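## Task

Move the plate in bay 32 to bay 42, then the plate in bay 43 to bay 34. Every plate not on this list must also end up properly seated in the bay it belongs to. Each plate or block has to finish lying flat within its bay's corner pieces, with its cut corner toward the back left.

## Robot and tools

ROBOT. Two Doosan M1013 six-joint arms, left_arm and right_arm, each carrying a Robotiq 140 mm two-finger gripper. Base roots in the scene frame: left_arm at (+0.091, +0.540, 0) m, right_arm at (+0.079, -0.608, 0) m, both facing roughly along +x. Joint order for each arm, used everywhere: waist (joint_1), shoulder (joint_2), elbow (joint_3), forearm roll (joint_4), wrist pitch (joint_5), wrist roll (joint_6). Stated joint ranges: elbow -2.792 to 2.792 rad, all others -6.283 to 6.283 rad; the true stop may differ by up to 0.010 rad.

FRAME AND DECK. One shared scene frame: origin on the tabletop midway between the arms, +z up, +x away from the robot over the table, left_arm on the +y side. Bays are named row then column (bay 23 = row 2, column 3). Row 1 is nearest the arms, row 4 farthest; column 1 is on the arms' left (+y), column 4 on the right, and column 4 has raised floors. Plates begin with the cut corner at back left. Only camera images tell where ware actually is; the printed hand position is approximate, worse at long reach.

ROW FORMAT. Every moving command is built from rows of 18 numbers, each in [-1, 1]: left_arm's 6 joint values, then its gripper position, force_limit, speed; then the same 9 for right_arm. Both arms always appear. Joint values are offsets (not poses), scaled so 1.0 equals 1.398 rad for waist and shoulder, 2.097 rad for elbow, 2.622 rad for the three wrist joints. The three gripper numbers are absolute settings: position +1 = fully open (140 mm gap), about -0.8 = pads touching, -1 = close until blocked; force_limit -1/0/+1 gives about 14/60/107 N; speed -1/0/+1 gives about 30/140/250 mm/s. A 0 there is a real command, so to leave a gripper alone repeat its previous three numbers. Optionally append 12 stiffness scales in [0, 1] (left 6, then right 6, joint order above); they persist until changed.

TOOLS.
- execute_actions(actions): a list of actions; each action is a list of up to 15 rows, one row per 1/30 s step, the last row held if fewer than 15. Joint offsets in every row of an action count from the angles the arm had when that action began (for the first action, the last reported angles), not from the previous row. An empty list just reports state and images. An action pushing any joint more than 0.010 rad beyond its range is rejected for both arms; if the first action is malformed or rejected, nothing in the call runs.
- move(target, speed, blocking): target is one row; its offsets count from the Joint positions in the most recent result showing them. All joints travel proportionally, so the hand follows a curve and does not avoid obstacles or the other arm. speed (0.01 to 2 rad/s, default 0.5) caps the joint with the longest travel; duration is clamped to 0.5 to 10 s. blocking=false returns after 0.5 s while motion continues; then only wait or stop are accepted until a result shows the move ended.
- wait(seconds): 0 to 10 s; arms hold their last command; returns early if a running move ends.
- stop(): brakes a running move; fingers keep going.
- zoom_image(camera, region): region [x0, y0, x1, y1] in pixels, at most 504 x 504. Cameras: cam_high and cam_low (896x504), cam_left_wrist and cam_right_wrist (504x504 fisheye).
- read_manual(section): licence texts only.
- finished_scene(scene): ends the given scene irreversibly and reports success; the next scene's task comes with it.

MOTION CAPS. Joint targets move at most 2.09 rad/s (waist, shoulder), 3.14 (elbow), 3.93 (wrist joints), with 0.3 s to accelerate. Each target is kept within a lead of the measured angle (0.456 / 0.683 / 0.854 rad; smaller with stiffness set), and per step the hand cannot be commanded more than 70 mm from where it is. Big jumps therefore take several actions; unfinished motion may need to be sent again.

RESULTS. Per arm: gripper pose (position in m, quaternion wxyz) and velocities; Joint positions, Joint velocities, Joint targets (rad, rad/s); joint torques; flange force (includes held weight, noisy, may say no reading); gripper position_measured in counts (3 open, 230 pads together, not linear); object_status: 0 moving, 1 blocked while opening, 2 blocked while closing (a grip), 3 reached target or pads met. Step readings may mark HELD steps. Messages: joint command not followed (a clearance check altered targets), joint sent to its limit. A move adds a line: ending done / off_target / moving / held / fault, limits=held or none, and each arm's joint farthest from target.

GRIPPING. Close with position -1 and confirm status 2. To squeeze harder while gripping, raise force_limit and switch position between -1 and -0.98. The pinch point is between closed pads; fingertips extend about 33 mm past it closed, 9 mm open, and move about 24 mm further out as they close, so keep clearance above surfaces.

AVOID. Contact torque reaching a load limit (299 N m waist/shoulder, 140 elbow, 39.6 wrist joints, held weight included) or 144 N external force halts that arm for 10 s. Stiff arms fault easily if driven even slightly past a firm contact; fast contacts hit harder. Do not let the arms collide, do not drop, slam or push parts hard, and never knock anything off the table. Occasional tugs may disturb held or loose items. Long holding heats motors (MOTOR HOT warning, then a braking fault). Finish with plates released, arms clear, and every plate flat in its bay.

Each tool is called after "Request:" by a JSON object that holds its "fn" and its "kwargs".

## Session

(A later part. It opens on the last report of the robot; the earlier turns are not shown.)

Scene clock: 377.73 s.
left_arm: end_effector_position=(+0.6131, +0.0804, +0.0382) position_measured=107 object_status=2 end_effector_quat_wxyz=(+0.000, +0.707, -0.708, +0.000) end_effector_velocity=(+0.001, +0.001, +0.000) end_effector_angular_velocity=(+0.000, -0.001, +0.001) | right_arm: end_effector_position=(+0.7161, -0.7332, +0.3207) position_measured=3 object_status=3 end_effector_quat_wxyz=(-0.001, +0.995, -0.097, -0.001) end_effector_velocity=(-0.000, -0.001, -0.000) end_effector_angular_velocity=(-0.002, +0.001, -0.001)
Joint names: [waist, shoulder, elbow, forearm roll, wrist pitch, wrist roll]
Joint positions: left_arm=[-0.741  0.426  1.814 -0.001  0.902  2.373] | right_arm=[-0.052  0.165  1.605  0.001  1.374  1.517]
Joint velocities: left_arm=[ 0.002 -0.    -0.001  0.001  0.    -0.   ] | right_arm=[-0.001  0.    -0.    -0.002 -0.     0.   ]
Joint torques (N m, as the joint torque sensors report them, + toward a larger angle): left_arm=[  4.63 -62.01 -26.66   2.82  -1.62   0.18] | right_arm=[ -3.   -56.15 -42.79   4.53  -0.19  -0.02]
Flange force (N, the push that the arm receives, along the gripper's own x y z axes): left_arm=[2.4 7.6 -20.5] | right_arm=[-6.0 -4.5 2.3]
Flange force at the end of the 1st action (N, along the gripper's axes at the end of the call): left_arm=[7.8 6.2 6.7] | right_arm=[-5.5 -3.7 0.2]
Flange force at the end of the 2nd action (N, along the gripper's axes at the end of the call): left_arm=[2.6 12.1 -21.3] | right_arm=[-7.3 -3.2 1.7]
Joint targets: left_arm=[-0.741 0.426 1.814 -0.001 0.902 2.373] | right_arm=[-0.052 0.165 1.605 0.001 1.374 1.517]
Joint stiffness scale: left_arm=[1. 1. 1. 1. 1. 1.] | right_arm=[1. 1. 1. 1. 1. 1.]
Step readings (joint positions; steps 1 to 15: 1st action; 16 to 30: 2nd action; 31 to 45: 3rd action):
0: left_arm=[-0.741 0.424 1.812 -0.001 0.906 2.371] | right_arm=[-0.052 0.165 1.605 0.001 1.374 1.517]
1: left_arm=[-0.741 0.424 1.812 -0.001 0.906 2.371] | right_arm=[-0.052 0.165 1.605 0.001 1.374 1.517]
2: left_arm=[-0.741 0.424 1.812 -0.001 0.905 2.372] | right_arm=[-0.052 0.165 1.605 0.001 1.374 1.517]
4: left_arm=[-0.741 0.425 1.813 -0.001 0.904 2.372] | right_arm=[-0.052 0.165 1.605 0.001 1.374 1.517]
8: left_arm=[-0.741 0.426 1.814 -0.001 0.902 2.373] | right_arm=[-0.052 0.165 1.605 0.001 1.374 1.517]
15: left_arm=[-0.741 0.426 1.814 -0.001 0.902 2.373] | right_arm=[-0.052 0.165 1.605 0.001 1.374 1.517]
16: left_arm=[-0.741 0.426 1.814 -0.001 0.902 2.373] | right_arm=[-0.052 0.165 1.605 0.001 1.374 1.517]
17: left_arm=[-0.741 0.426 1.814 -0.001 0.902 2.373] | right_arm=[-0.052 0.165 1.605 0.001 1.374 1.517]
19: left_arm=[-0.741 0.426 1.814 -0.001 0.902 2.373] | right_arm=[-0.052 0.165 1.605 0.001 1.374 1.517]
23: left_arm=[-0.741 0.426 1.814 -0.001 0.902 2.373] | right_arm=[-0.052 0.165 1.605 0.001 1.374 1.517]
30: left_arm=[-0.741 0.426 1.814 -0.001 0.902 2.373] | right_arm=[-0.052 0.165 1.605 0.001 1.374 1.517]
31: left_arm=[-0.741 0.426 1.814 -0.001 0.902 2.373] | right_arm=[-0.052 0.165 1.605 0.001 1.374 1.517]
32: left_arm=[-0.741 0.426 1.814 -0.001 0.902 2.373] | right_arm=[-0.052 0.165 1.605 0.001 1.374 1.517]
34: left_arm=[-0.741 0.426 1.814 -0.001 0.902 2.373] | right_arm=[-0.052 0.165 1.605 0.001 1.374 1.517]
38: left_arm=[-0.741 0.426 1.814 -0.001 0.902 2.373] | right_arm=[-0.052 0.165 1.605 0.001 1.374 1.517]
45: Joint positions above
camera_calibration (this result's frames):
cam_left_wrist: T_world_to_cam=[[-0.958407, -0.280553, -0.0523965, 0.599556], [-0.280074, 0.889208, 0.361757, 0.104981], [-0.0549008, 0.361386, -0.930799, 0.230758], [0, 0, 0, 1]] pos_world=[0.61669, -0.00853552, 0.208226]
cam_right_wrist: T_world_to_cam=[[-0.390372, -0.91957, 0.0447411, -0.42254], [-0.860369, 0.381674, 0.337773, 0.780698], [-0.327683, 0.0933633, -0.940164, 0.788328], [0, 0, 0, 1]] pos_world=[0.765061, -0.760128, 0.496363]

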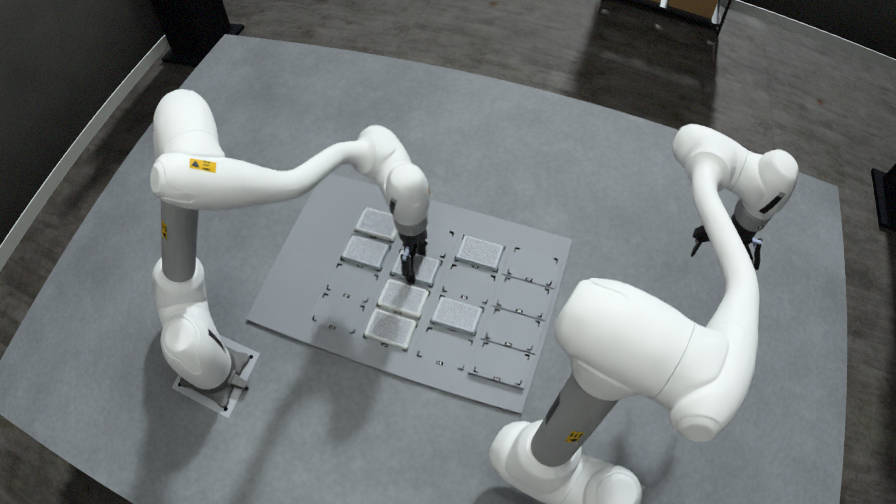

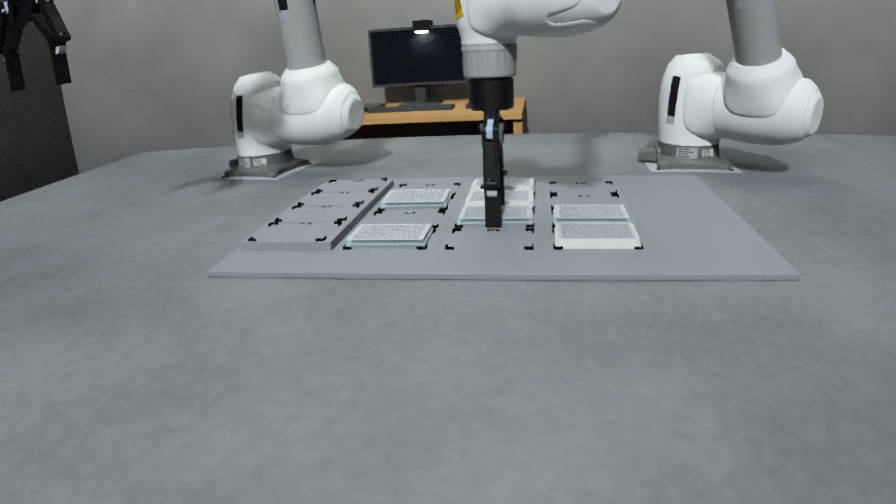

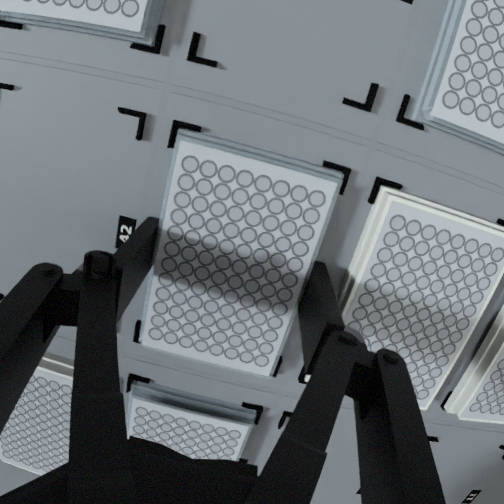

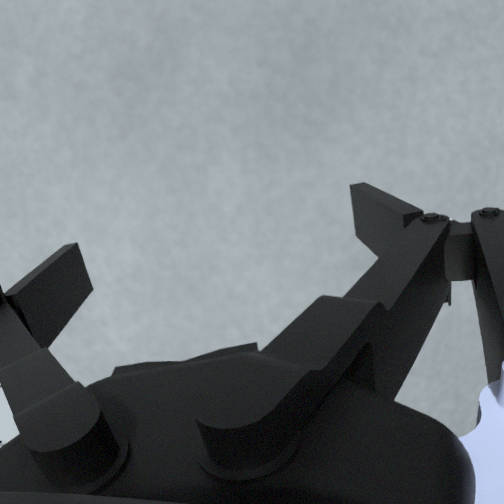

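Request:
{"fn": "execute_actions", "kwargs": {"actions": [[[0,-0.003,-0.0015,0,0.0027,0,-1,0.2,-0.7, 0,0,0,0,0,0,1,0,0],[0,-0.004,-0.002,0,0.0036,0,-1,0.2,-0.7, 0,0,0,0,0,0,1,0,0],[0,-0.005,-0.0025,0,0.0045,0,-1,0.2,-0.7, 0,0,0,0,0,0,1,0,0],[0,-0.006,-0.003,0,0.0054,0,-1,0.2,-0.7, 0,0,0,0,0,0,1,0,0],[0,-0.007,-0.0035,0,0.0063,0,-1,0.2,-0.7, 0,0,0,0,0,0,1,0,0],[0,-0.008,-0.004,0,0.0072,0,-1,0.2,-0.7, 0,0,0,0,0,0,1,0,0],[0,-0.009,-0.0045,0,0.0081,0,-1,0.2,-0.7, 0,0,0,0,0,0,1,0,0],[0,-0.010,-0.005,0,0.009,0,-1,0.2,-0.7, 0,0,0,0,0,0,1,0,0],[0,-0.011,-0.0056,0,0.0099,0,-1,0.2,-0.7, 0,0,0,0,0,0,1,0,0],[0,-0.0122,-0.0062,0,0.0108,0,-1,0.2,-0.7, 0,0,0,0,0,0,1,0,0]]]}}

Scene clock: 442.60 s.
left_arm: end_effector_position=(+0.6130, +0.0805, +0.0510) position_measured=108 object_status=2 end_effector_quat_wxyz=(+0.000, +0.707, -0.708, -0.000) end_effector_velocity=(+0.000, -0.000, +0.010) end_effector_angular_velocity=(-0.001, +0.001, +0.001) | right_arm: end_effector_position=(+0.7161, -0.7332, +0.3207) position_measured=3 object_status=3 end_effector_quat_wxyz=(-0.001, +0.995, -0.097, -0.001) end_effector_velocity=(-0.000, -0.001, -0.000) end_effector_angular_velocity=(-0.001, +0.001, -0.000)
Joint names: [waist, shoulder, elbow, forearm roll, wrist pitch, wrist roll]
Joint positions: left_arm=[-0.741  0.413  1.805 -0.001  0.924  2.373] | right_arm=[-0.052  0.165  1.605  0.001  1.374  1.517]
Joint velocities: left_arm=[ 0.001 -0.009 -0.007 -0.001  0.016  0.   ] | right_arm=[-0.001  0.     0.    -0.001 -0.    -0.   ]
Joint torques (N m, as the joint torque sensors report them, + toward a larger angle): left_arm=[  5.82 -78.38 -32.54   3.62   0.44   0.31] | right_arm=[ -2.83 -55.37 -42.29   4.41  -0.41  -0.27]
Flange force (N, the push that the arm receives, along the gripper's own x y z axes): left_arm=[10.1 1.1 5.4] | right_arm=[-6.4 -4.6 0.5]
Joint targets: left_arm=[-0.741 0.409 1.801 -0.001 0.930 2.373] | right_arm=[-0.052 0.165 1.605 0.001 1.374 1.517]
Joint stiffness scale: left_arm=[1. 1. 1. 1. 1. 1.] | right_arm=[1. 1. 1. 1. 1. 1.]
Step readings (joint positions):
0: left_arm=[-0.741 0.426 1.814 -0.001 0.902 2.373] | right_arm=[-0.052 0.165 1.605 0.001 1.374 1.517]
1: left_arm=[-0.741 0.425 1.813 -0.001 0.902 2.373] | right_arm=[-0.052 0.165 1.605 0.001 1.374 1.517]
2: left_arm=[-0.741 0.425 1.813 -0.001 0.903 2.373] | right_arm=[-0.052 0.165 1.605 0.001 1.374 1.517]
4: left_arm=[-0.741 0.424 1.813 -0.001 0.905 2.373] | right_arm=[-0.052 0.165 1.605 0.001 1.374 1.517]
8: left_arm=[-0.741 0.420 1.810 -0.001 0.913 2.373] | right_arm=[-0.052 0.165 1.605 0.001 1.374 1.517]
15: Joint positions above
camera_calibration (this result's frames):
cam_left_wrist: T_world_to_cam=[[-0.958434, -0.280516, -0.052102, 0.600164], [-0.279905, 0.889072, 0.362222, 0.100122], [-0.0552865, 0.36175, -0.930635, 0.242877], [0, 0, 0, 1]] pos_world=[0.61667, -0.00852089, 0.221033]
cam_right_wrist: T_world_to_cam=[[-0.390372, -0.919569, 0.0447411, -0.42254], [-0.860368, 0.381674, 0.337773, 0.780698], [-0.327683, 0.0933634, -0.940164, 0.788328], [0, 0, 0, 1]] pos_world=[0.765061, -0.760128, 0.496363]

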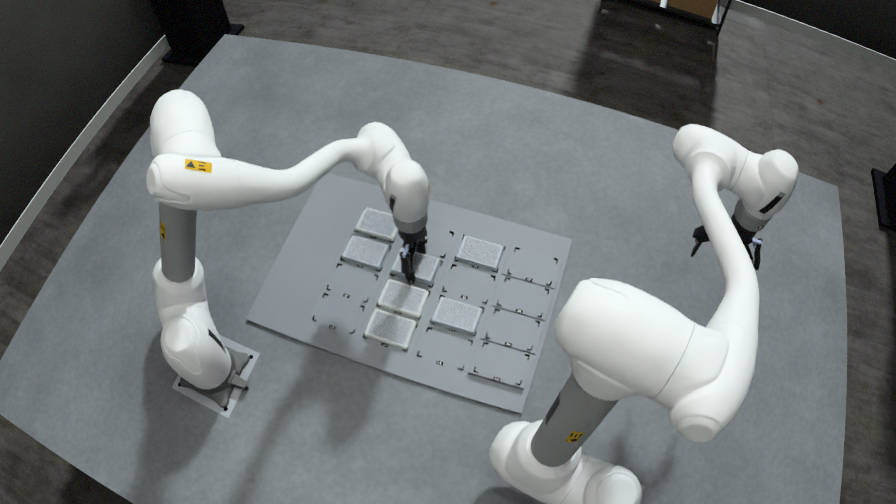

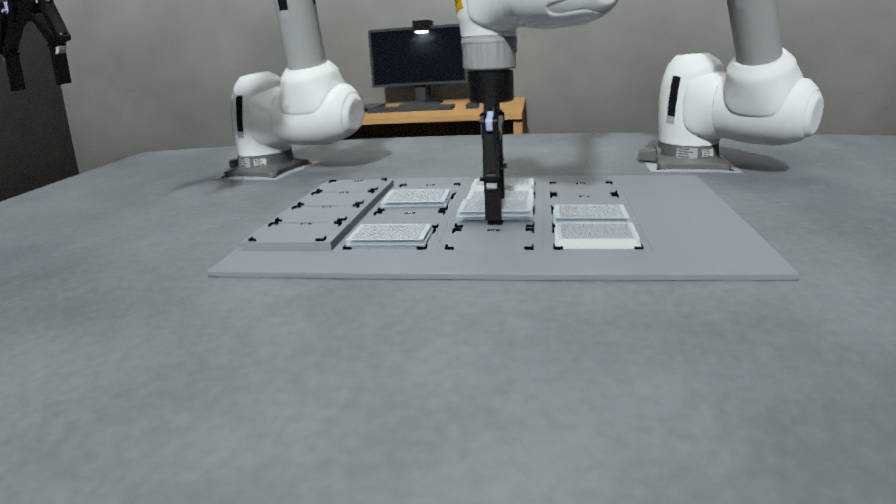

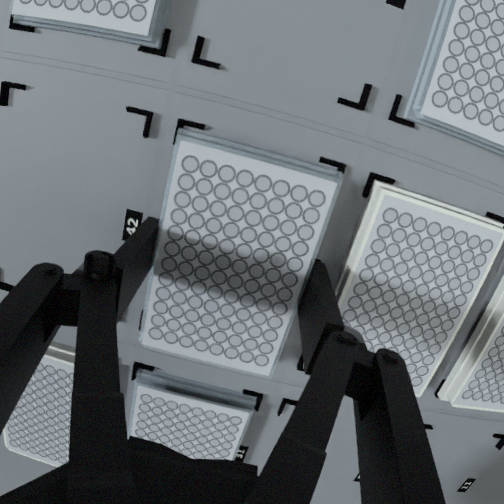

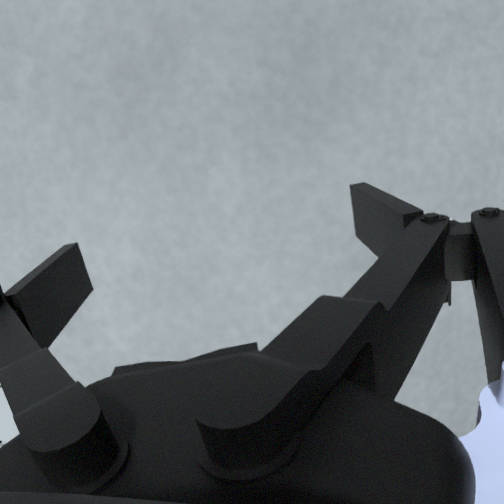

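Request:
{"fn": "zoom_image", "kwargs": {"camera": "cam_left_wrist", "region": [160, 100, 360, 200]}}

Region (160, 100, 360, 200) of cam_left_wrist's 504x504 image, scaled by 2.520, with more detail than that image has.

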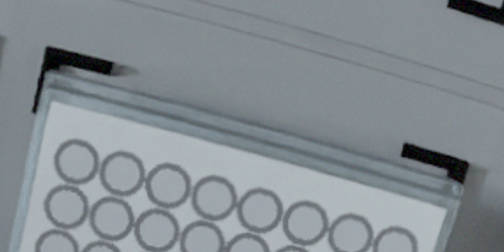

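Request:
{"fn": "move", "kwargs": {"target": [0.0717,0.0824,-0.0882,0,0.0281,0.0392,-1,0.2,-0.7, 0,0,0,0,0,0,1,0,0], "speed": 0.25}}

Request:
{"fn": "zoom_image", "kwargs": {"camera": "cam_left_wrist", "region": [160, 100, 360, 200]}}

Scene clock: 461.37 s.
left_arm: end_effector_position=(+0.7206, +0.0807, +0.0514) position_measured=108 object_status=2 end_effector_quat_wxyz=(+0.000, +0.707, -0.708, -0.000) end_effector_velocity=(+0.002, -0.000, +0.000) end_effector_angular_velocity=(-0.001, -0.000, +0.000) | right_arm: end_effector_position=(+0.7161, -0.7332, +0.3207) position_measured=3 object_status=3 end_effector_quat_wxyz=(-0.001, +0.995, -0.097, -0.001) end_effector_velocity=(-0.000, +0.000, -0.001) end_effector_angular_velocity=(+0.001, +0.001, -0.000)
Joint names: [waist, shoulder, elbow, forearm roll, wrist pitch, wrist roll]
Joint positions: left_arm=[-0.644  0.525  1.624 -0.001  0.993  2.47 ] | right_arm=[-0.052  0.165  1.605  0.001  1.374  1.517]
Joint velocities: left_arm=[ 0.002  0.002 -0.003 -0.001  0.001  0.002] | right_arm=[0.    0.    0.001 0.001 0.    0.   ]
Joint torques (N m, as the joint torque sensors report them, + toward a larger angle): left_arm=[ 11.04 -87.28 -38.81   3.71   0.14   0.29] | right_arm=[ -1.83 -54.79 -42.26   4.53  -0.24   0.11]
Flange force (N, the push that the arm receives, along the gripper's own x y z axes): left_arm=[6.5 15.8 3.2] | right_arm=[-7.3 -2.5 0.9]
Joint targets: left_arm=[-0.641 0.528 1.620 -0.001 0.998 2.476] | right_arm=[-0.052 0.165 1.605 0.001 1.374 1.517]
Joint stiffness scale: left_arm=[1. 1. 1. 1. 1. 1.] | right_arm=[1. 1. 1. 1. 1. 1.]
move: done; limits=none; left_arm: farthest joint: the wrist roll, 0.006 radians from its target (0.102 radians at the start); right_arm: farthest joint: the waist, 0.000 radians from its target (0.000 radians at the start)
camera_calibration (this result's frames):
cam_left_wrist: T_world_to_cam=[[-0.958333, -0.280862, -0.0521011, 0.703327], [-0.280232, 0.889012, 0.362115, 0.130181], [-0.0553857, 0.361627, -0.930676, 0.249207], [0, 0, 0, 1]] pos_world=[0.724305, -0.00831548, 0.221434]
cam_right_wrist: T_world_to_cam=[[-0.390372, -0.91957, 0.0447411, -0.42254], [-0.860369, 0.381674, 0.337773, 0.780698], [-0.327683, 0.0933633, -0.940163, 0.788328], [0, 0, 0, 1]] pos_world=[0.765061, -0.760128, 0.496363]

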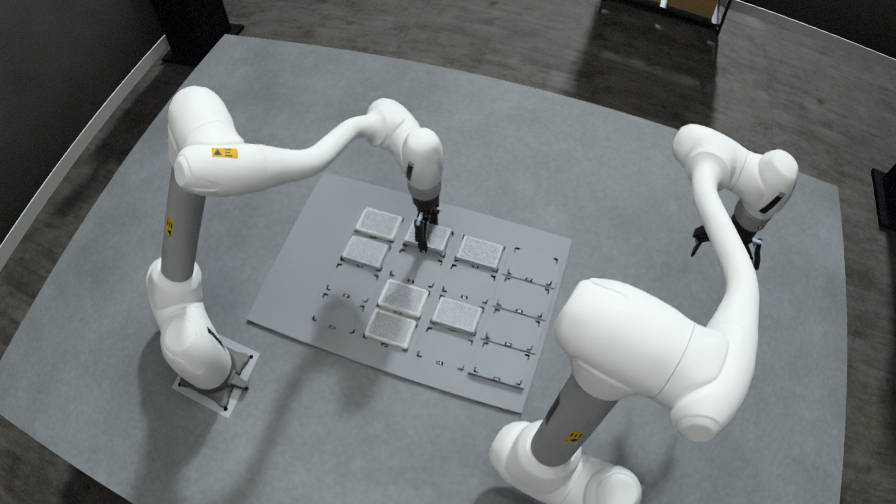

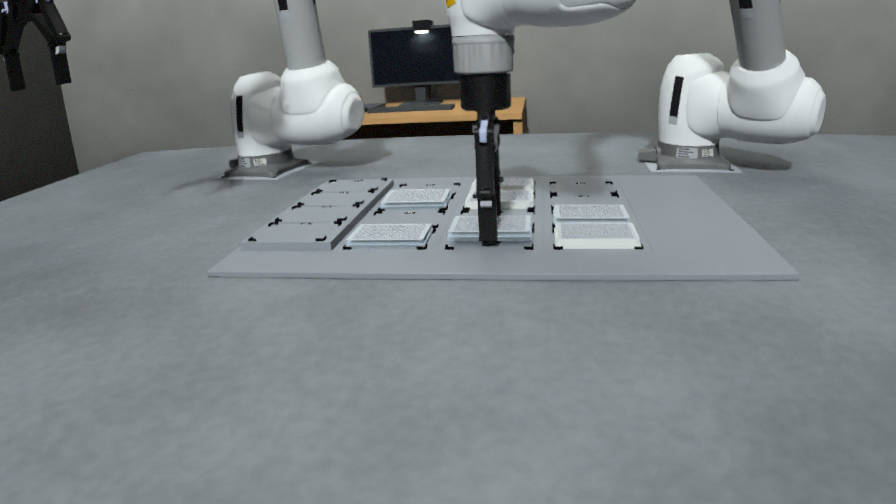

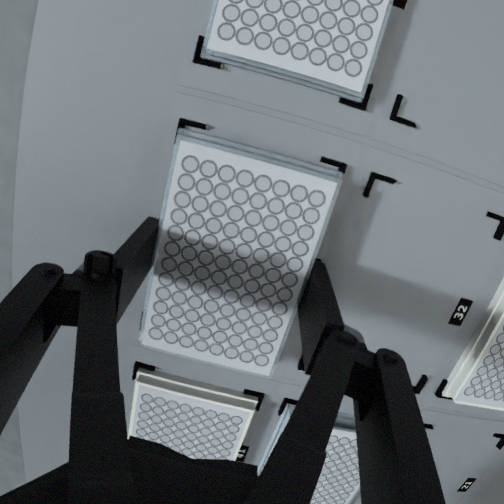

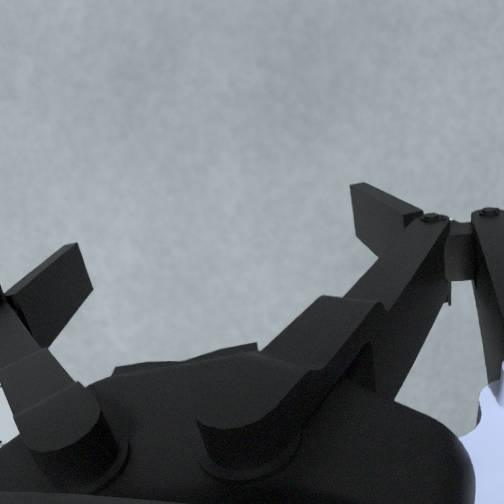

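Region (160, 100, 360, 200) of cam_left_wrist's 504x504 image, scaled by 2.520, with more detail than that image has.

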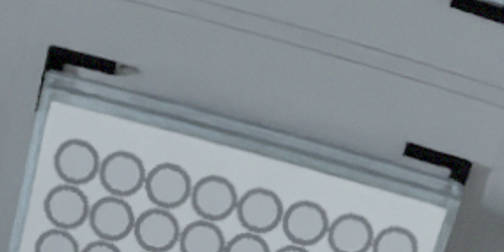

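Request:
{"fn": "move", "kwargs": {"target": [-0.0032,0.0078,0.0052,0,-0.0076,0,-1,0.2,-0.7, 0,0,0,0,0,0,1,0,0], "speed": 0.04}}

Request:
{"fn": "zoom_image", "kwargs": {"camera": "cam_left_wrist", "region": [160, 100, 360, 200]}}

Request:
{"fn": "zoom_image", "kwargs": {"camera": "cam_low", "region": [435, 200, 555, 260]}}

Scene clock: 484.70 s.
left_arm: end_effector_position=(+0.7199, +0.0802, +0.0422) position_measured=108 object_status=2 end_effector_quat_wxyz=(+0.000, +0.706, -0.708, +0.000) end_effector_velocity=(-0.000, -0.000, -0.001) end_effector_angular_velocity=(-0.001, -0.000, +0.001) | right_arm: end_effector_position=(+0.7161, -0.7332, +0.3207) position_measured=3 object_status=3 end_effector_quat_wxyz=(-0.001, +0.995, -0.097, -0.001) end_effector_velocity=(+0.001, -0.000, +0.001) end_effector_angular_velocity=(-0.000, -0.001, -0.000)
Joint names: [waist, shoulder, elbow, forearm roll, wrist pitch, wrist roll]
Joint positions: left_arm=[-0.645  0.532  1.631 -0.001  0.978  2.47 ] | right_arm=[-0.052  0.165  1.605  0.001  1.374  1.517]
Joint velocities: left_arm=[-0.     0.001  0.001 -0.001 -0.003 -0.   ] | right_arm=[-0.    -0.    -0.001 -0.    -0.    -0.   ]
Joint torques (N m, as the joint torque sensors report them, + toward a larger angle): left_arm=[  6.93 -90.22 -37.13   3.58   0.66   0.22] | right_arm=[ -1.84 -54.7  -42.4    4.53  -0.22   0.  ]
Flange force (N, the push that the arm receives, along the gripper's own x y z axes): left_arm=[6.1 7.6 5.5] | right_arm=[-7.6 -2.7 0.9]
Joint targets: left_arm=[-0.649 0.535 1.635 -0.001 0.974 2.470] | right_arm=[-0.052 0.165 1.605 0.001 1.374 1.517]
Joint stiffness scale: left_arm=[1. 1. 1. 1. 1. 1.] | right_arm=[1. 1. 1. 1. 1. 1.]
move: done; limits=none; left_arm: farthest joint: the wrist pitch, 0.005 radians from its target (0.021 radians at the start); right_arm: farthest joint: the waist, 0.000 radians from its target (0.000 radians at the start)
camera_calibration (this result's frames):
cam_left_wrist: T_world_to_cam=[[-0.958664, -0.279658, -0.052495, 0.702177], [-0.279288, 0.88952, 0.361598, 0.133077], [-0.0544284, 0.361312, -0.930855, 0.240137], [0, 0, 0, 1]] pos_world=[0.723389, -0.00876978, 0.212273]
cam_right_wrist: T_world_to_cam=[[-0.390372, -0.91957, 0.0447411, -0.42254], [-0.860369, 0.381674, 0.337773, 0.780698], [-0.327683, 0.0933633, -0.940163, 0.788328], [0, 0, 0, 1]] pos_world=[0.765061, -0.760128, 0.496363]

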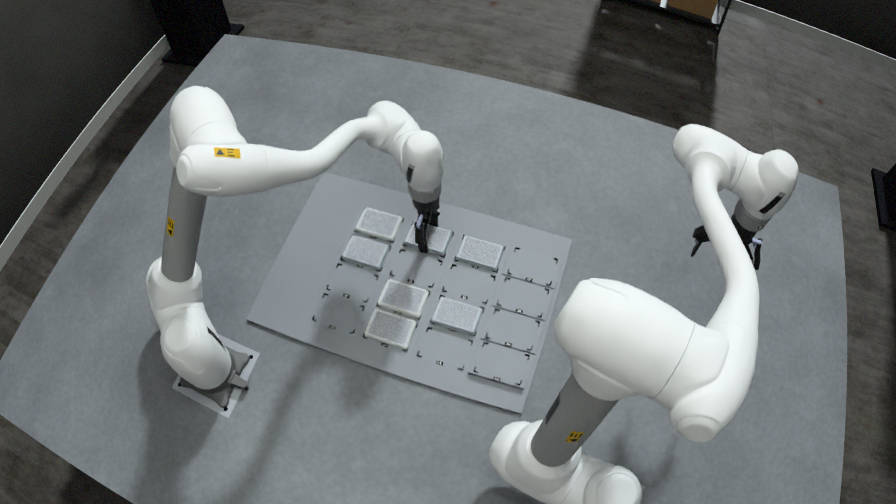

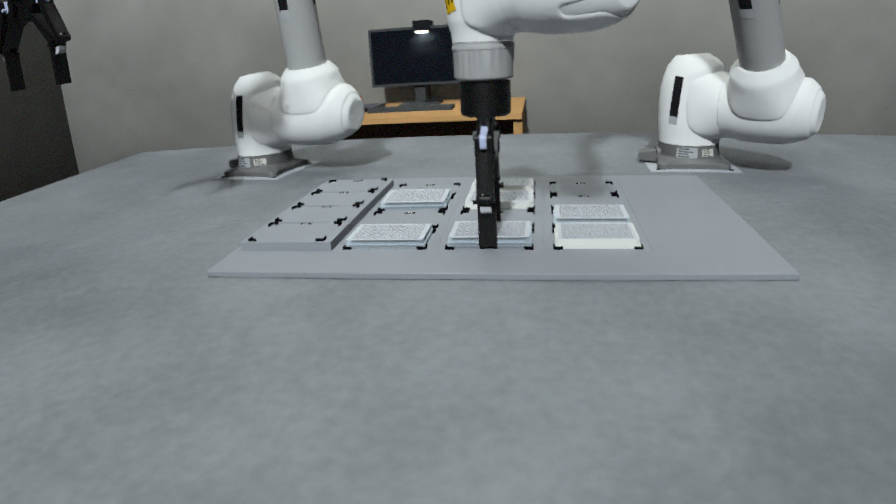

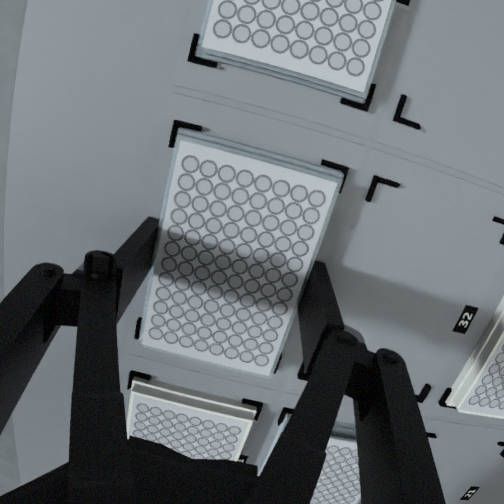

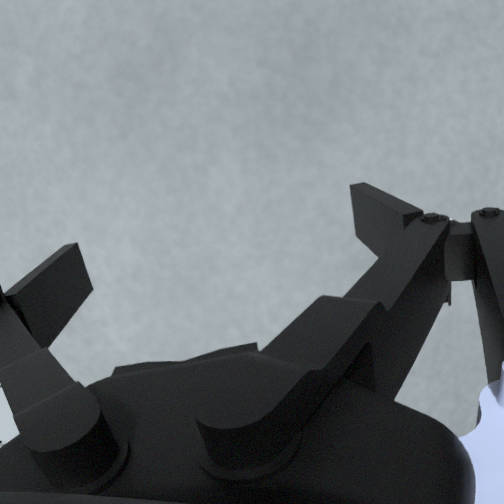

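Region (160, 100, 360, 200) of cam_left_wrist's 504x504 image, scaled by 2.520, with more detail than that image has.

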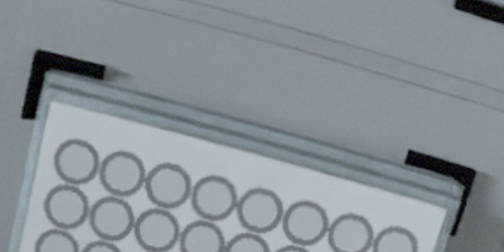

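Region (435, 200, 555, 260) of cam_low's 896x504 image, scaled by 4.200, with more detail than that image has.

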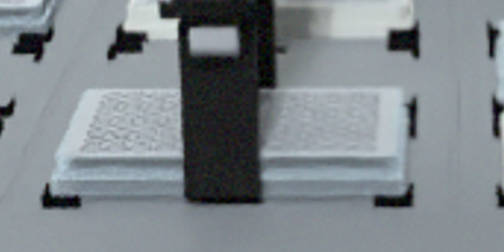

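Request:
{"fn": "execute_actions", "kwargs": {"actions": [[[0,0.0022,0.0019,0,-0.0019,0,-1,0.2,-0.7, 0,0,0,0,0,0,1,0,0],[0,0.0025,0.00205,0,-0.0022,0,-1,0.2,-0.7, 0,0,0,0,0,0,1,0,0],[0,0.0028,0.0022,0,-0.0025,0,-1,0.2,-0.7, 0,0,0,0,0,0,1,0,0],[0,0.0031,0.00235,0,-0.0028,0,-1,0.2,-0.7, 0,0,0,0,0,0,1,0,0],[0,0.0034,0.0025,0,-0.0031,0,-1,0.2,-0.7, 0,0,0,0,0,0,1,0,0],[0,0.0037,0.00265,0,-0.0034,0,-1,0.2,-0.7, 0,0,0,0,0,0,1,0,0],[0,0.0040,0.0028,0,-0.0037,0,-1,0.2,-0.7, 0,0,0,0,0,0,1,0,0],[0,0.0044,0.0030,0,-0.0040,0,-1,0.2,-0.7, 0,0,0,0,0,0,1,0,0]]]}}

Request:
{"fn": "zoom_image", "kwargs": {"camera": "cam_left_wrist", "region": [120, 100, 370, 390]}}

Scene clock: 495.27 s.
left_arm: end_effector_position=(+0.7201, +0.0800, +0.0392) position_measured=108 object_status=2 end_effector_quat_wxyz=(+0.000, +0.706, -0.708, +0.001) end_effector_velocity=(-0.000, +0.001, -0.001) end_effector_angular_velocity=(+0.001, +0.000, +0.000) | right_arm: end_effector_position=(+0.7161, -0.7332, +0.3207) position_measured=3 object_status=3 end_effector_quat_wxyz=(-0.001, +0.995, -0.097, -0.001) end_effector_velocity=(-0.001, -0.000, -0.001) end_effector_angular_velocity=(+0.000, +0.002, -0.001)
Joint names: [waist, shoulder, elbow, forearm roll, wrist pitch, wrist roll]
Joint positions: left_arm=[-0.646  0.535  1.633 -0.001  0.972  2.47 ] | right_arm=[-0.052  0.165  1.605  0.001  1.374  1.517]
Joint velocities: left_arm=[ 0.001  0.     0.001  0.    -0.001  0.   ] | right_arm=[-0.001  0.     0.002 -0.     0.     0.   ]
Joint torques (N m, as the joint torque sensors report them, + toward a larger angle): left_arm=[  4.71 -89.61 -36.88   2.86   0.72   0.2 ] | right_arm=[ -2.16 -54.46 -42.66   4.57  -0.18  -0.08]
Flange force (N, the push that the arm receives, along the gripper's own x y z axes): left_arm=[3.1 6.4 4.9] | right_arm=[-8.4 -3.3 1.6]
Joint targets: left_arm=[-0.645 0.538 1.637 -0.001 0.968 2.470] | right_arm=[-0.052 0.165 1.605 0.001 1.374 1.517]
Joint stiffness scale: left_arm=[1. 1. 1. 1. 1. 1.] | right_arm=[1. 1. 1. 1. 1. 1.]
Step readings (joint positions):
0: left_arm=[-0.646 0.532 1.631 -0.001 0.978 2.470] | right_arm=[-0.052 0.165 1.605 0.001 1.374 1.517]
1: left_arm=[-0.646 0.532 1.631 -0.001 0.978 2.470] | right_arm=[-0.052 0.165 1.605 0.001 1.374 1.517]
2: left_arm=[-0.646 0.532 1.631 -0.001 0.978 2.470] | right_arm=[-0.052 0.165 1.605 0.001 1.374 1.517]
4: left_arm=[-0.646 0.532 1.631 -0.001 0.977 2.470] | right_arm=[-0.052 0.165 1.605 0.001 1.374 1.517]
8: left_arm=[-0.646 0.534 1.632 -0.001 0.974 2.470] | right_arm=[-0.052 0.165 1.605 0.001 1.374 1.517]
15: Joint positions above
camera_calibration (this result's frames):
cam_left_wrist: T_world_to_cam=[[-0.958623, -0.279669, -0.0531702, 0.702142], [-0.279594, 0.889791, 0.360693, 0.13462], [-0.0535642, 0.360635, -0.931168, 0.236827], [0, 0, 0, 1]] pos_world=[0.723414, -0.00882444, 0.209302]
cam_right_wrist: T_world_to_cam=[[-0.390372, -0.91957, 0.044741, -0.42254], [-0.860369, 0.381674, 0.337773, 0.780698], [-0.327682, 0.0933633, -0.940164, 0.788328], [0, 0, 0, 1]] pos_world=[0.765061, -0.760128, 0.496363]

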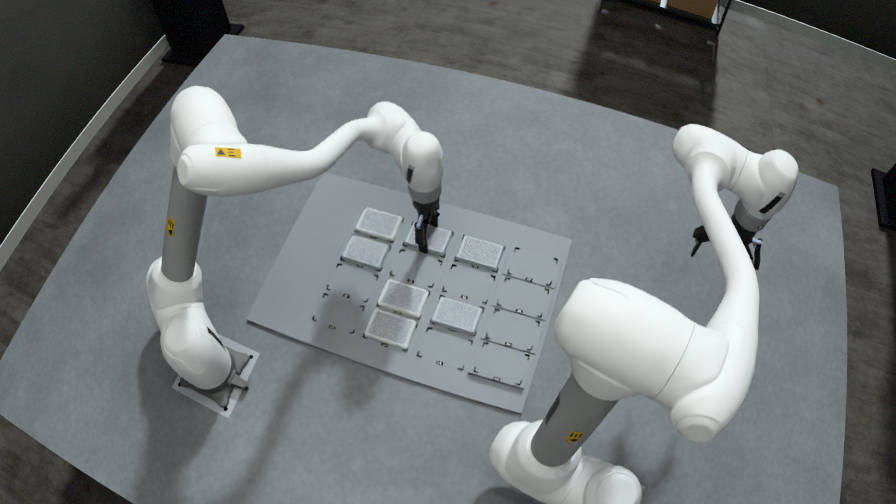

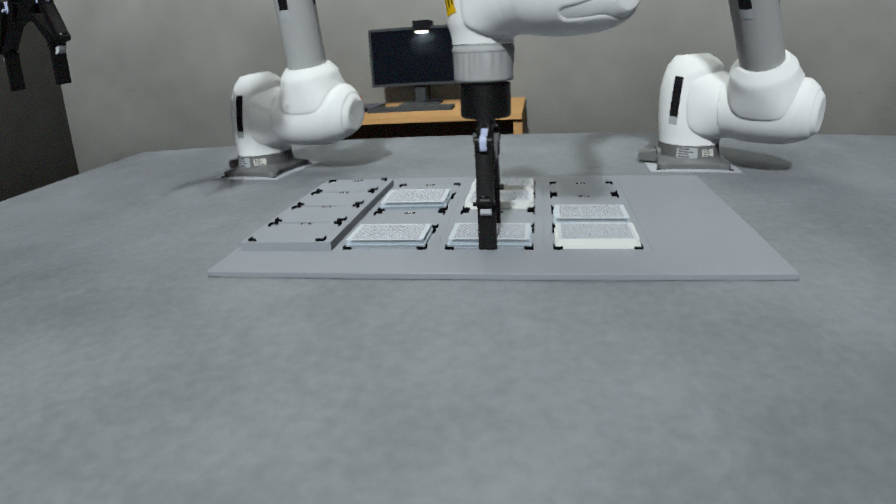

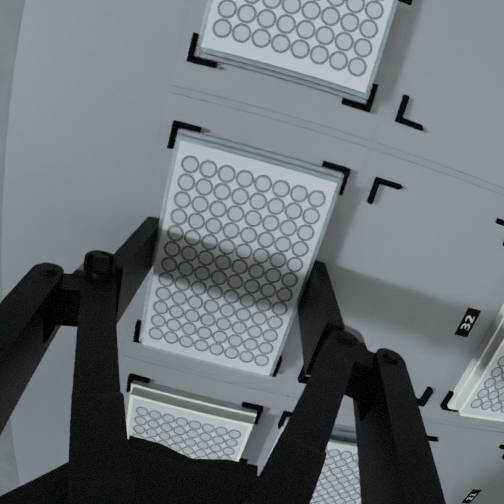

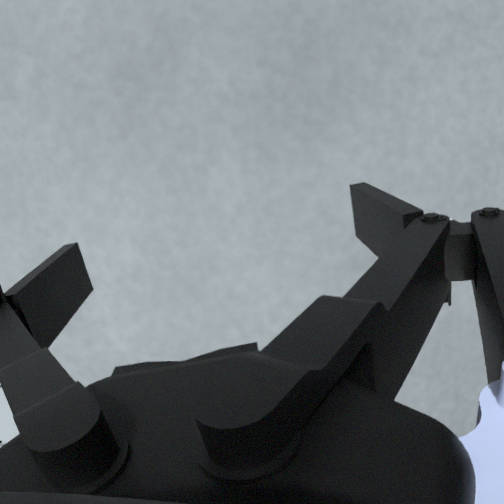

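Region (120, 100, 370, 390) of cam_left_wrist's 504x504 image, scaled by 1.738, with more detail than that image has; it fills the left 434 columns of this view, and the rest is white.

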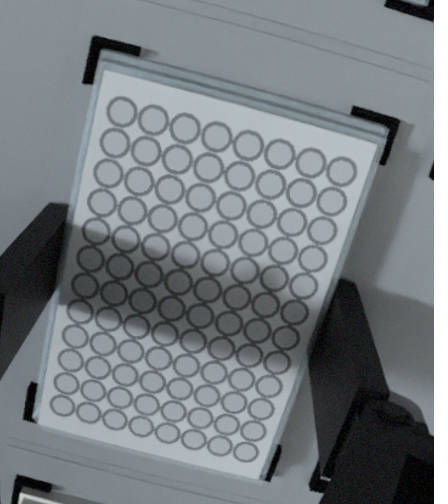

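Request:
{"fn": "execute_actions", "kwargs": {"actions": [[[0,0.0029,0.0023,0,-0.0024,0,-1,0.2,-0.7, 0,0,0,0,0,0,1,0,0]],[[0,0,0,0,0,0,0.44,0.2,-0.5, 0,0,0,0,0,0,1,0,0]],[[0,-0.003,-0.002,0,0.003,0,0.44,0.2,-0.5, 0,0,0,0,0,0,1,0,0],[0,-0.004,-0.0025,0,0.004,0,0.44,0.2,-0.5, 0,0,0,0,0,0,1,0,0],[0,-0.005,-0.003,0,0.005,0,0.44,0.2,-0.5, 0,0,0,0,0,0,1,0,0],[0,-0.006,-0.0035,0,0.006,0,0.44,0.2,-0.5, 0,0,0,0,0,0,1,0,0],[0,-0.007,-0.004,0,0.007,0,0.44,0.2,-0.5, 0,0,0,0,0,0,1,0,0],[0,-0.008,-0.0045,0,0.008,0,0.44,0.2,-0.5, 0,0,0,0,0,0,1,0,0],[0,-0.009,-0.005,0,0.009,0,0.44,0.2,-0.5, 0,0,0,0,0,0,1,0,0],[0,-0.010,-0.0056,0,0.0098,0,0.44,0.2,-0.5, 0,0,0,0,0,0,1,0,0],[0,-0.011,-0.0063,0,0.0102,0,0.44,0.2,-0.5, 0,0,0,0,0,0,1,0,0]]]}}

Scene clock: 511.60 s.
left_arm: end_effector_position=(+0.7201, +0.0800, +0.0520) position_measured=73 object_status=3 end_effector_quat_wxyz=(+0.000, +0.706, -0.708, +0.001) end_effector_velocity=(+0.001, -0.000, +0.007) end_effector_angular_velocity=(-0.000, -0.001, -0.000) | right_arm: end_effector_position=(+0.7161, -0.7332, +0.3207) position_measured=3 object_status=3 end_effector_quat_wxyz=(-0.001, +0.995, -0.097, -0.001) end_effector_velocity=(+0.000, -0.000, +0.001) end_effector_angular_velocity=(-0.000, -0.002, -0.000)
Joint names: [waist, shoulder, elbow, forearm roll, wrist pitch, wrist roll]
Joint positions: left_arm=[-0.646  0.523  1.625 -0.001  0.992  2.47 ] | right_arm=[-0.052  0.165  1.605  0.001  1.374  1.517]
Joint velocities: left_arm=[ 0.    -0.006 -0.006  0.001  0.011 -0.   ] | right_arm=[-0.001 -0.    -0.001  0.    -0.    -0.   ]
Joint torques (N m, as the joint torque sensors report them, + toward a larger angle): left_arm=[  6.92 -88.29 -36.3    3.77   0.42   0.26] | right_arm=[ -2.42 -55.47 -42.3    4.51  -0.25   0.03]
Flange force (N, the push that the arm receives, along the gripper's own x y z axes): left_arm=[6.6 6.3 4.0] | right_arm=[-6.0 -3.4 0.9]
Flange force at the end of the 1st action (N, along the gripper's axes at the end of the call): left_arm=[3.2 5.4 -0.9] | right_arm=[-7.4 -4.7 1.3]
Flange force at the end of the 2nd action (N, along the gripper's axes at the end of the call): left_arm=[7.7 7.6 4.5] | right_arm=[-7.0 -4.0 0.2]
Joint targets: left_arm=[-0.646 0.520 1.620 -0.001 0.998 2.470] | right_arm=[-0.052 0.165 1.605 0.001 1.374 1.517]
Joint stiffness scale: left_arm=[1. 1. 1. 1. 1. 1.] | right_arm=[1. 1. 1. 1. 1. 1.]
Step readings (joint positions; steps 1 to 15: 1st action; 16 to 30: 2nd action; 31 to 45: 3rd action):
0: left_arm=[-0.646 0.535 1.633 -0.001 0.972 2.470] | right_arm=[-0.052 0.165 1.605 0.001 1.374 1.517]
1: left_arm=[-0.646 0.535 1.633 -0.001 0.972 2.470] | right_arm=[-0.052 0.165 1.605 0.001 1.374 1.517]
2: left_arm=[-0.646 0.535 1.634 -0.001 0.971 2.470] | right_arm=[-0.052 0.165 1.605 0.001 1.374 1.517]
4: left_arm=[-0.646 0.535 1.634 -0.001 0.971 2.470] | right_arm=[-0.052 0.165 1.605 0.001 1.374 1.517]
8: left_arm=[-0.646 0.535 1.634 -0.001 0.971 2.470] | right_arm=[-0.052 0.165 1.605 0.001 1.374 1.517]
15: left_arm=[-0.646 0.535 1.634 -0.001 0.971 2.470] | right_arm=[-0.052 0.165 1.605 0.001 1.374 1.517]
16: left_arm=[-0.646 0.535 1.634 -0.001 0.971 2.470] | right_arm=[-0.052 0.165 1.605 0.001 1.374 1.517]
17: left_arm=[-0.646 0.535 1.634 -0.001 0.971 2.470] | right_arm=[-0.052 0.165 1.605 0.001 1.374 1.517]
19: left_arm=[-0.646 0.535 1.634 -0.001 0.971 2.470] | right_arm=[-0.052 0.165 1.605 0.001 1.374 1.517]
23: left_arm=[-0.646 0.535 1.634 -0.001 0.971 2.470] | right_arm=[-0.052 0.165 1.605 0.001 1.374 1.517]
30: left_arm=[-0.646 0.535 1.634 -0.001 0.971 2.470] | right_arm=[-0.052 0.165 1.605 0.001 1.374 1.517]
31: left_arm=[-0.646 0.535 1.634 -0.001 0.971 2.470] | right_arm=[-0.052 0.165 1.605 0.001 1.374 1.517]
32: left_arm=[-0.646 0.535 1.634 -0.001 0.972 2.470] | right_arm=[-0.052 0.165 1.605 0.001 1.374 1.517]
34: left_arm=[-0.646 0.533 1.633 -0.001 0.975 2.470] | right_arm=[-0.052 0.165 1.605 0.001 1.374 1.517]
38: left_arm=[-0.646 0.529 1.629 -0.001 0.984 2.470] | right_arm=[-0.052 0.165 1.605 0.001 1.374 1.517]
45: Joint positions above
camera_calibration (this result's frames):
cam_left_wrist: T_world_to_cam=[[-0.958638, -0.279645, -0.0530241, 0.70284], [-0.279509, 0.889745, 0.360872, 0.12995], [-0.0537381, 0.360766, -0.931107, 0.248897], [0, 0, 0, 1]] pos_world=[0.723467, -0.00887048, 0.222122]
cam_right_wrist: T_world_to_cam=[[-0.390372, -0.91957, 0.0447412, -0.42254], [-0.860369, 0.381674, 0.337773, 0.780698], [-0.327683, 0.0933633, -0.940163, 0.788328], [0, 0, 0, 1]] pos_world=[0.765061, -0.760128, 0.496363]

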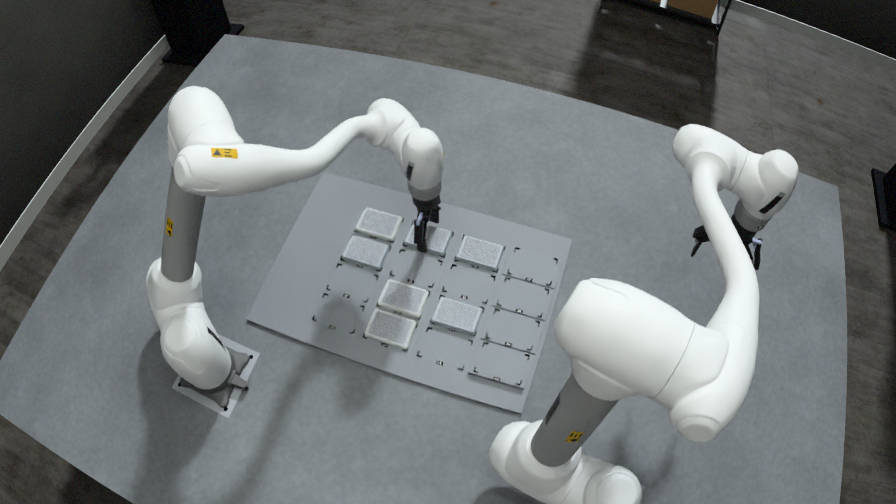

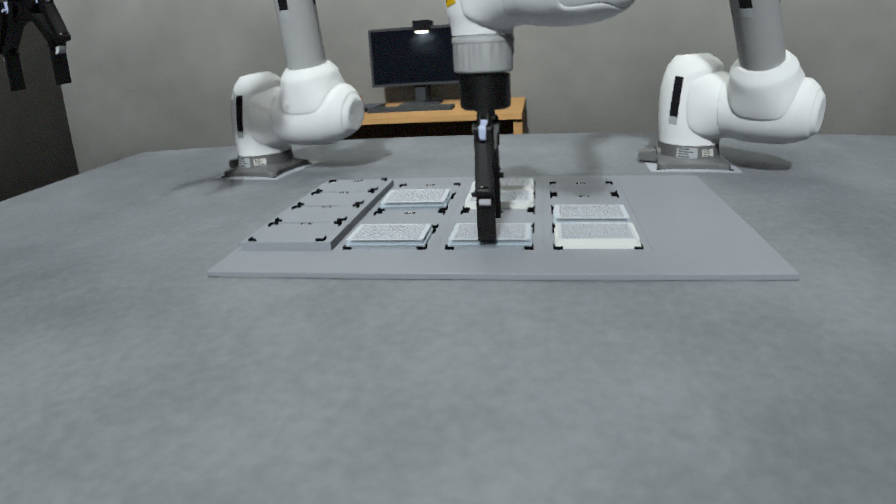

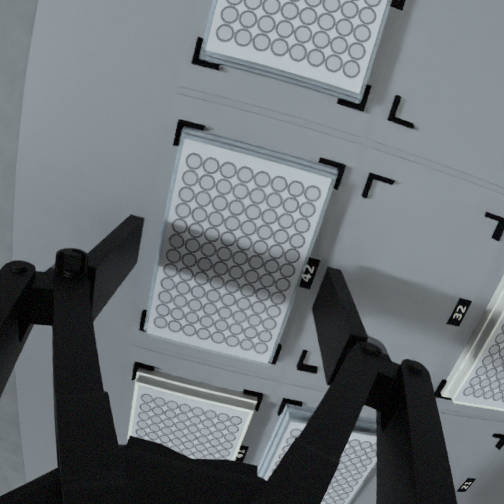

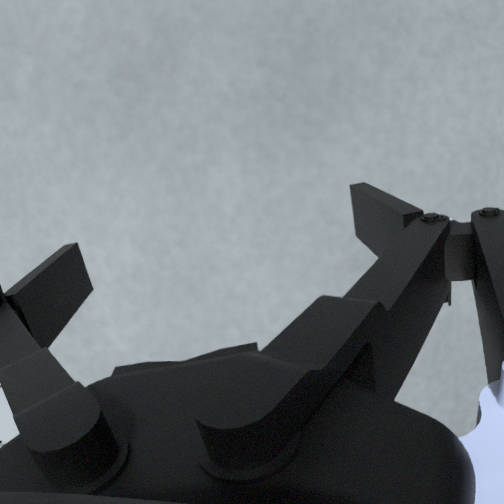

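Request:
{"fn": "zoom_image", "kwargs": {"camera": "cam_left_wrist", "region": [130, 110, 370, 380]}}

Request:
{"fn": "zoom_image", "kwargs": {"camera": "cam_left_wrist", "region": [170, 0, 410, 200]}}

Region (130, 110, 370, 380) of cam_left_wrist's 504x504 image, scaled by 1.867, with more detail than that image has.

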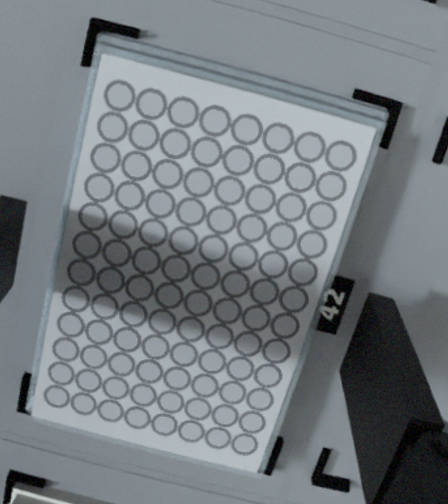

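Region (170, 0, 410, 200) of cam_left_wrist's 504x504 image, scaled by 2.100, with more detail than that image has.

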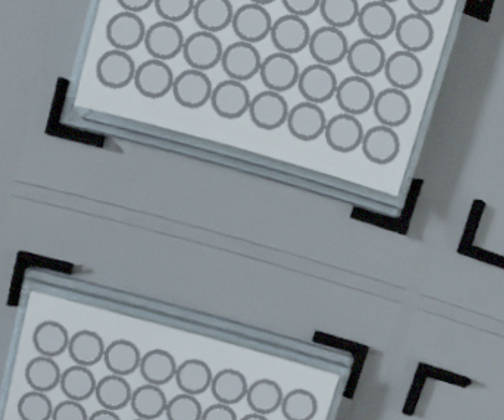

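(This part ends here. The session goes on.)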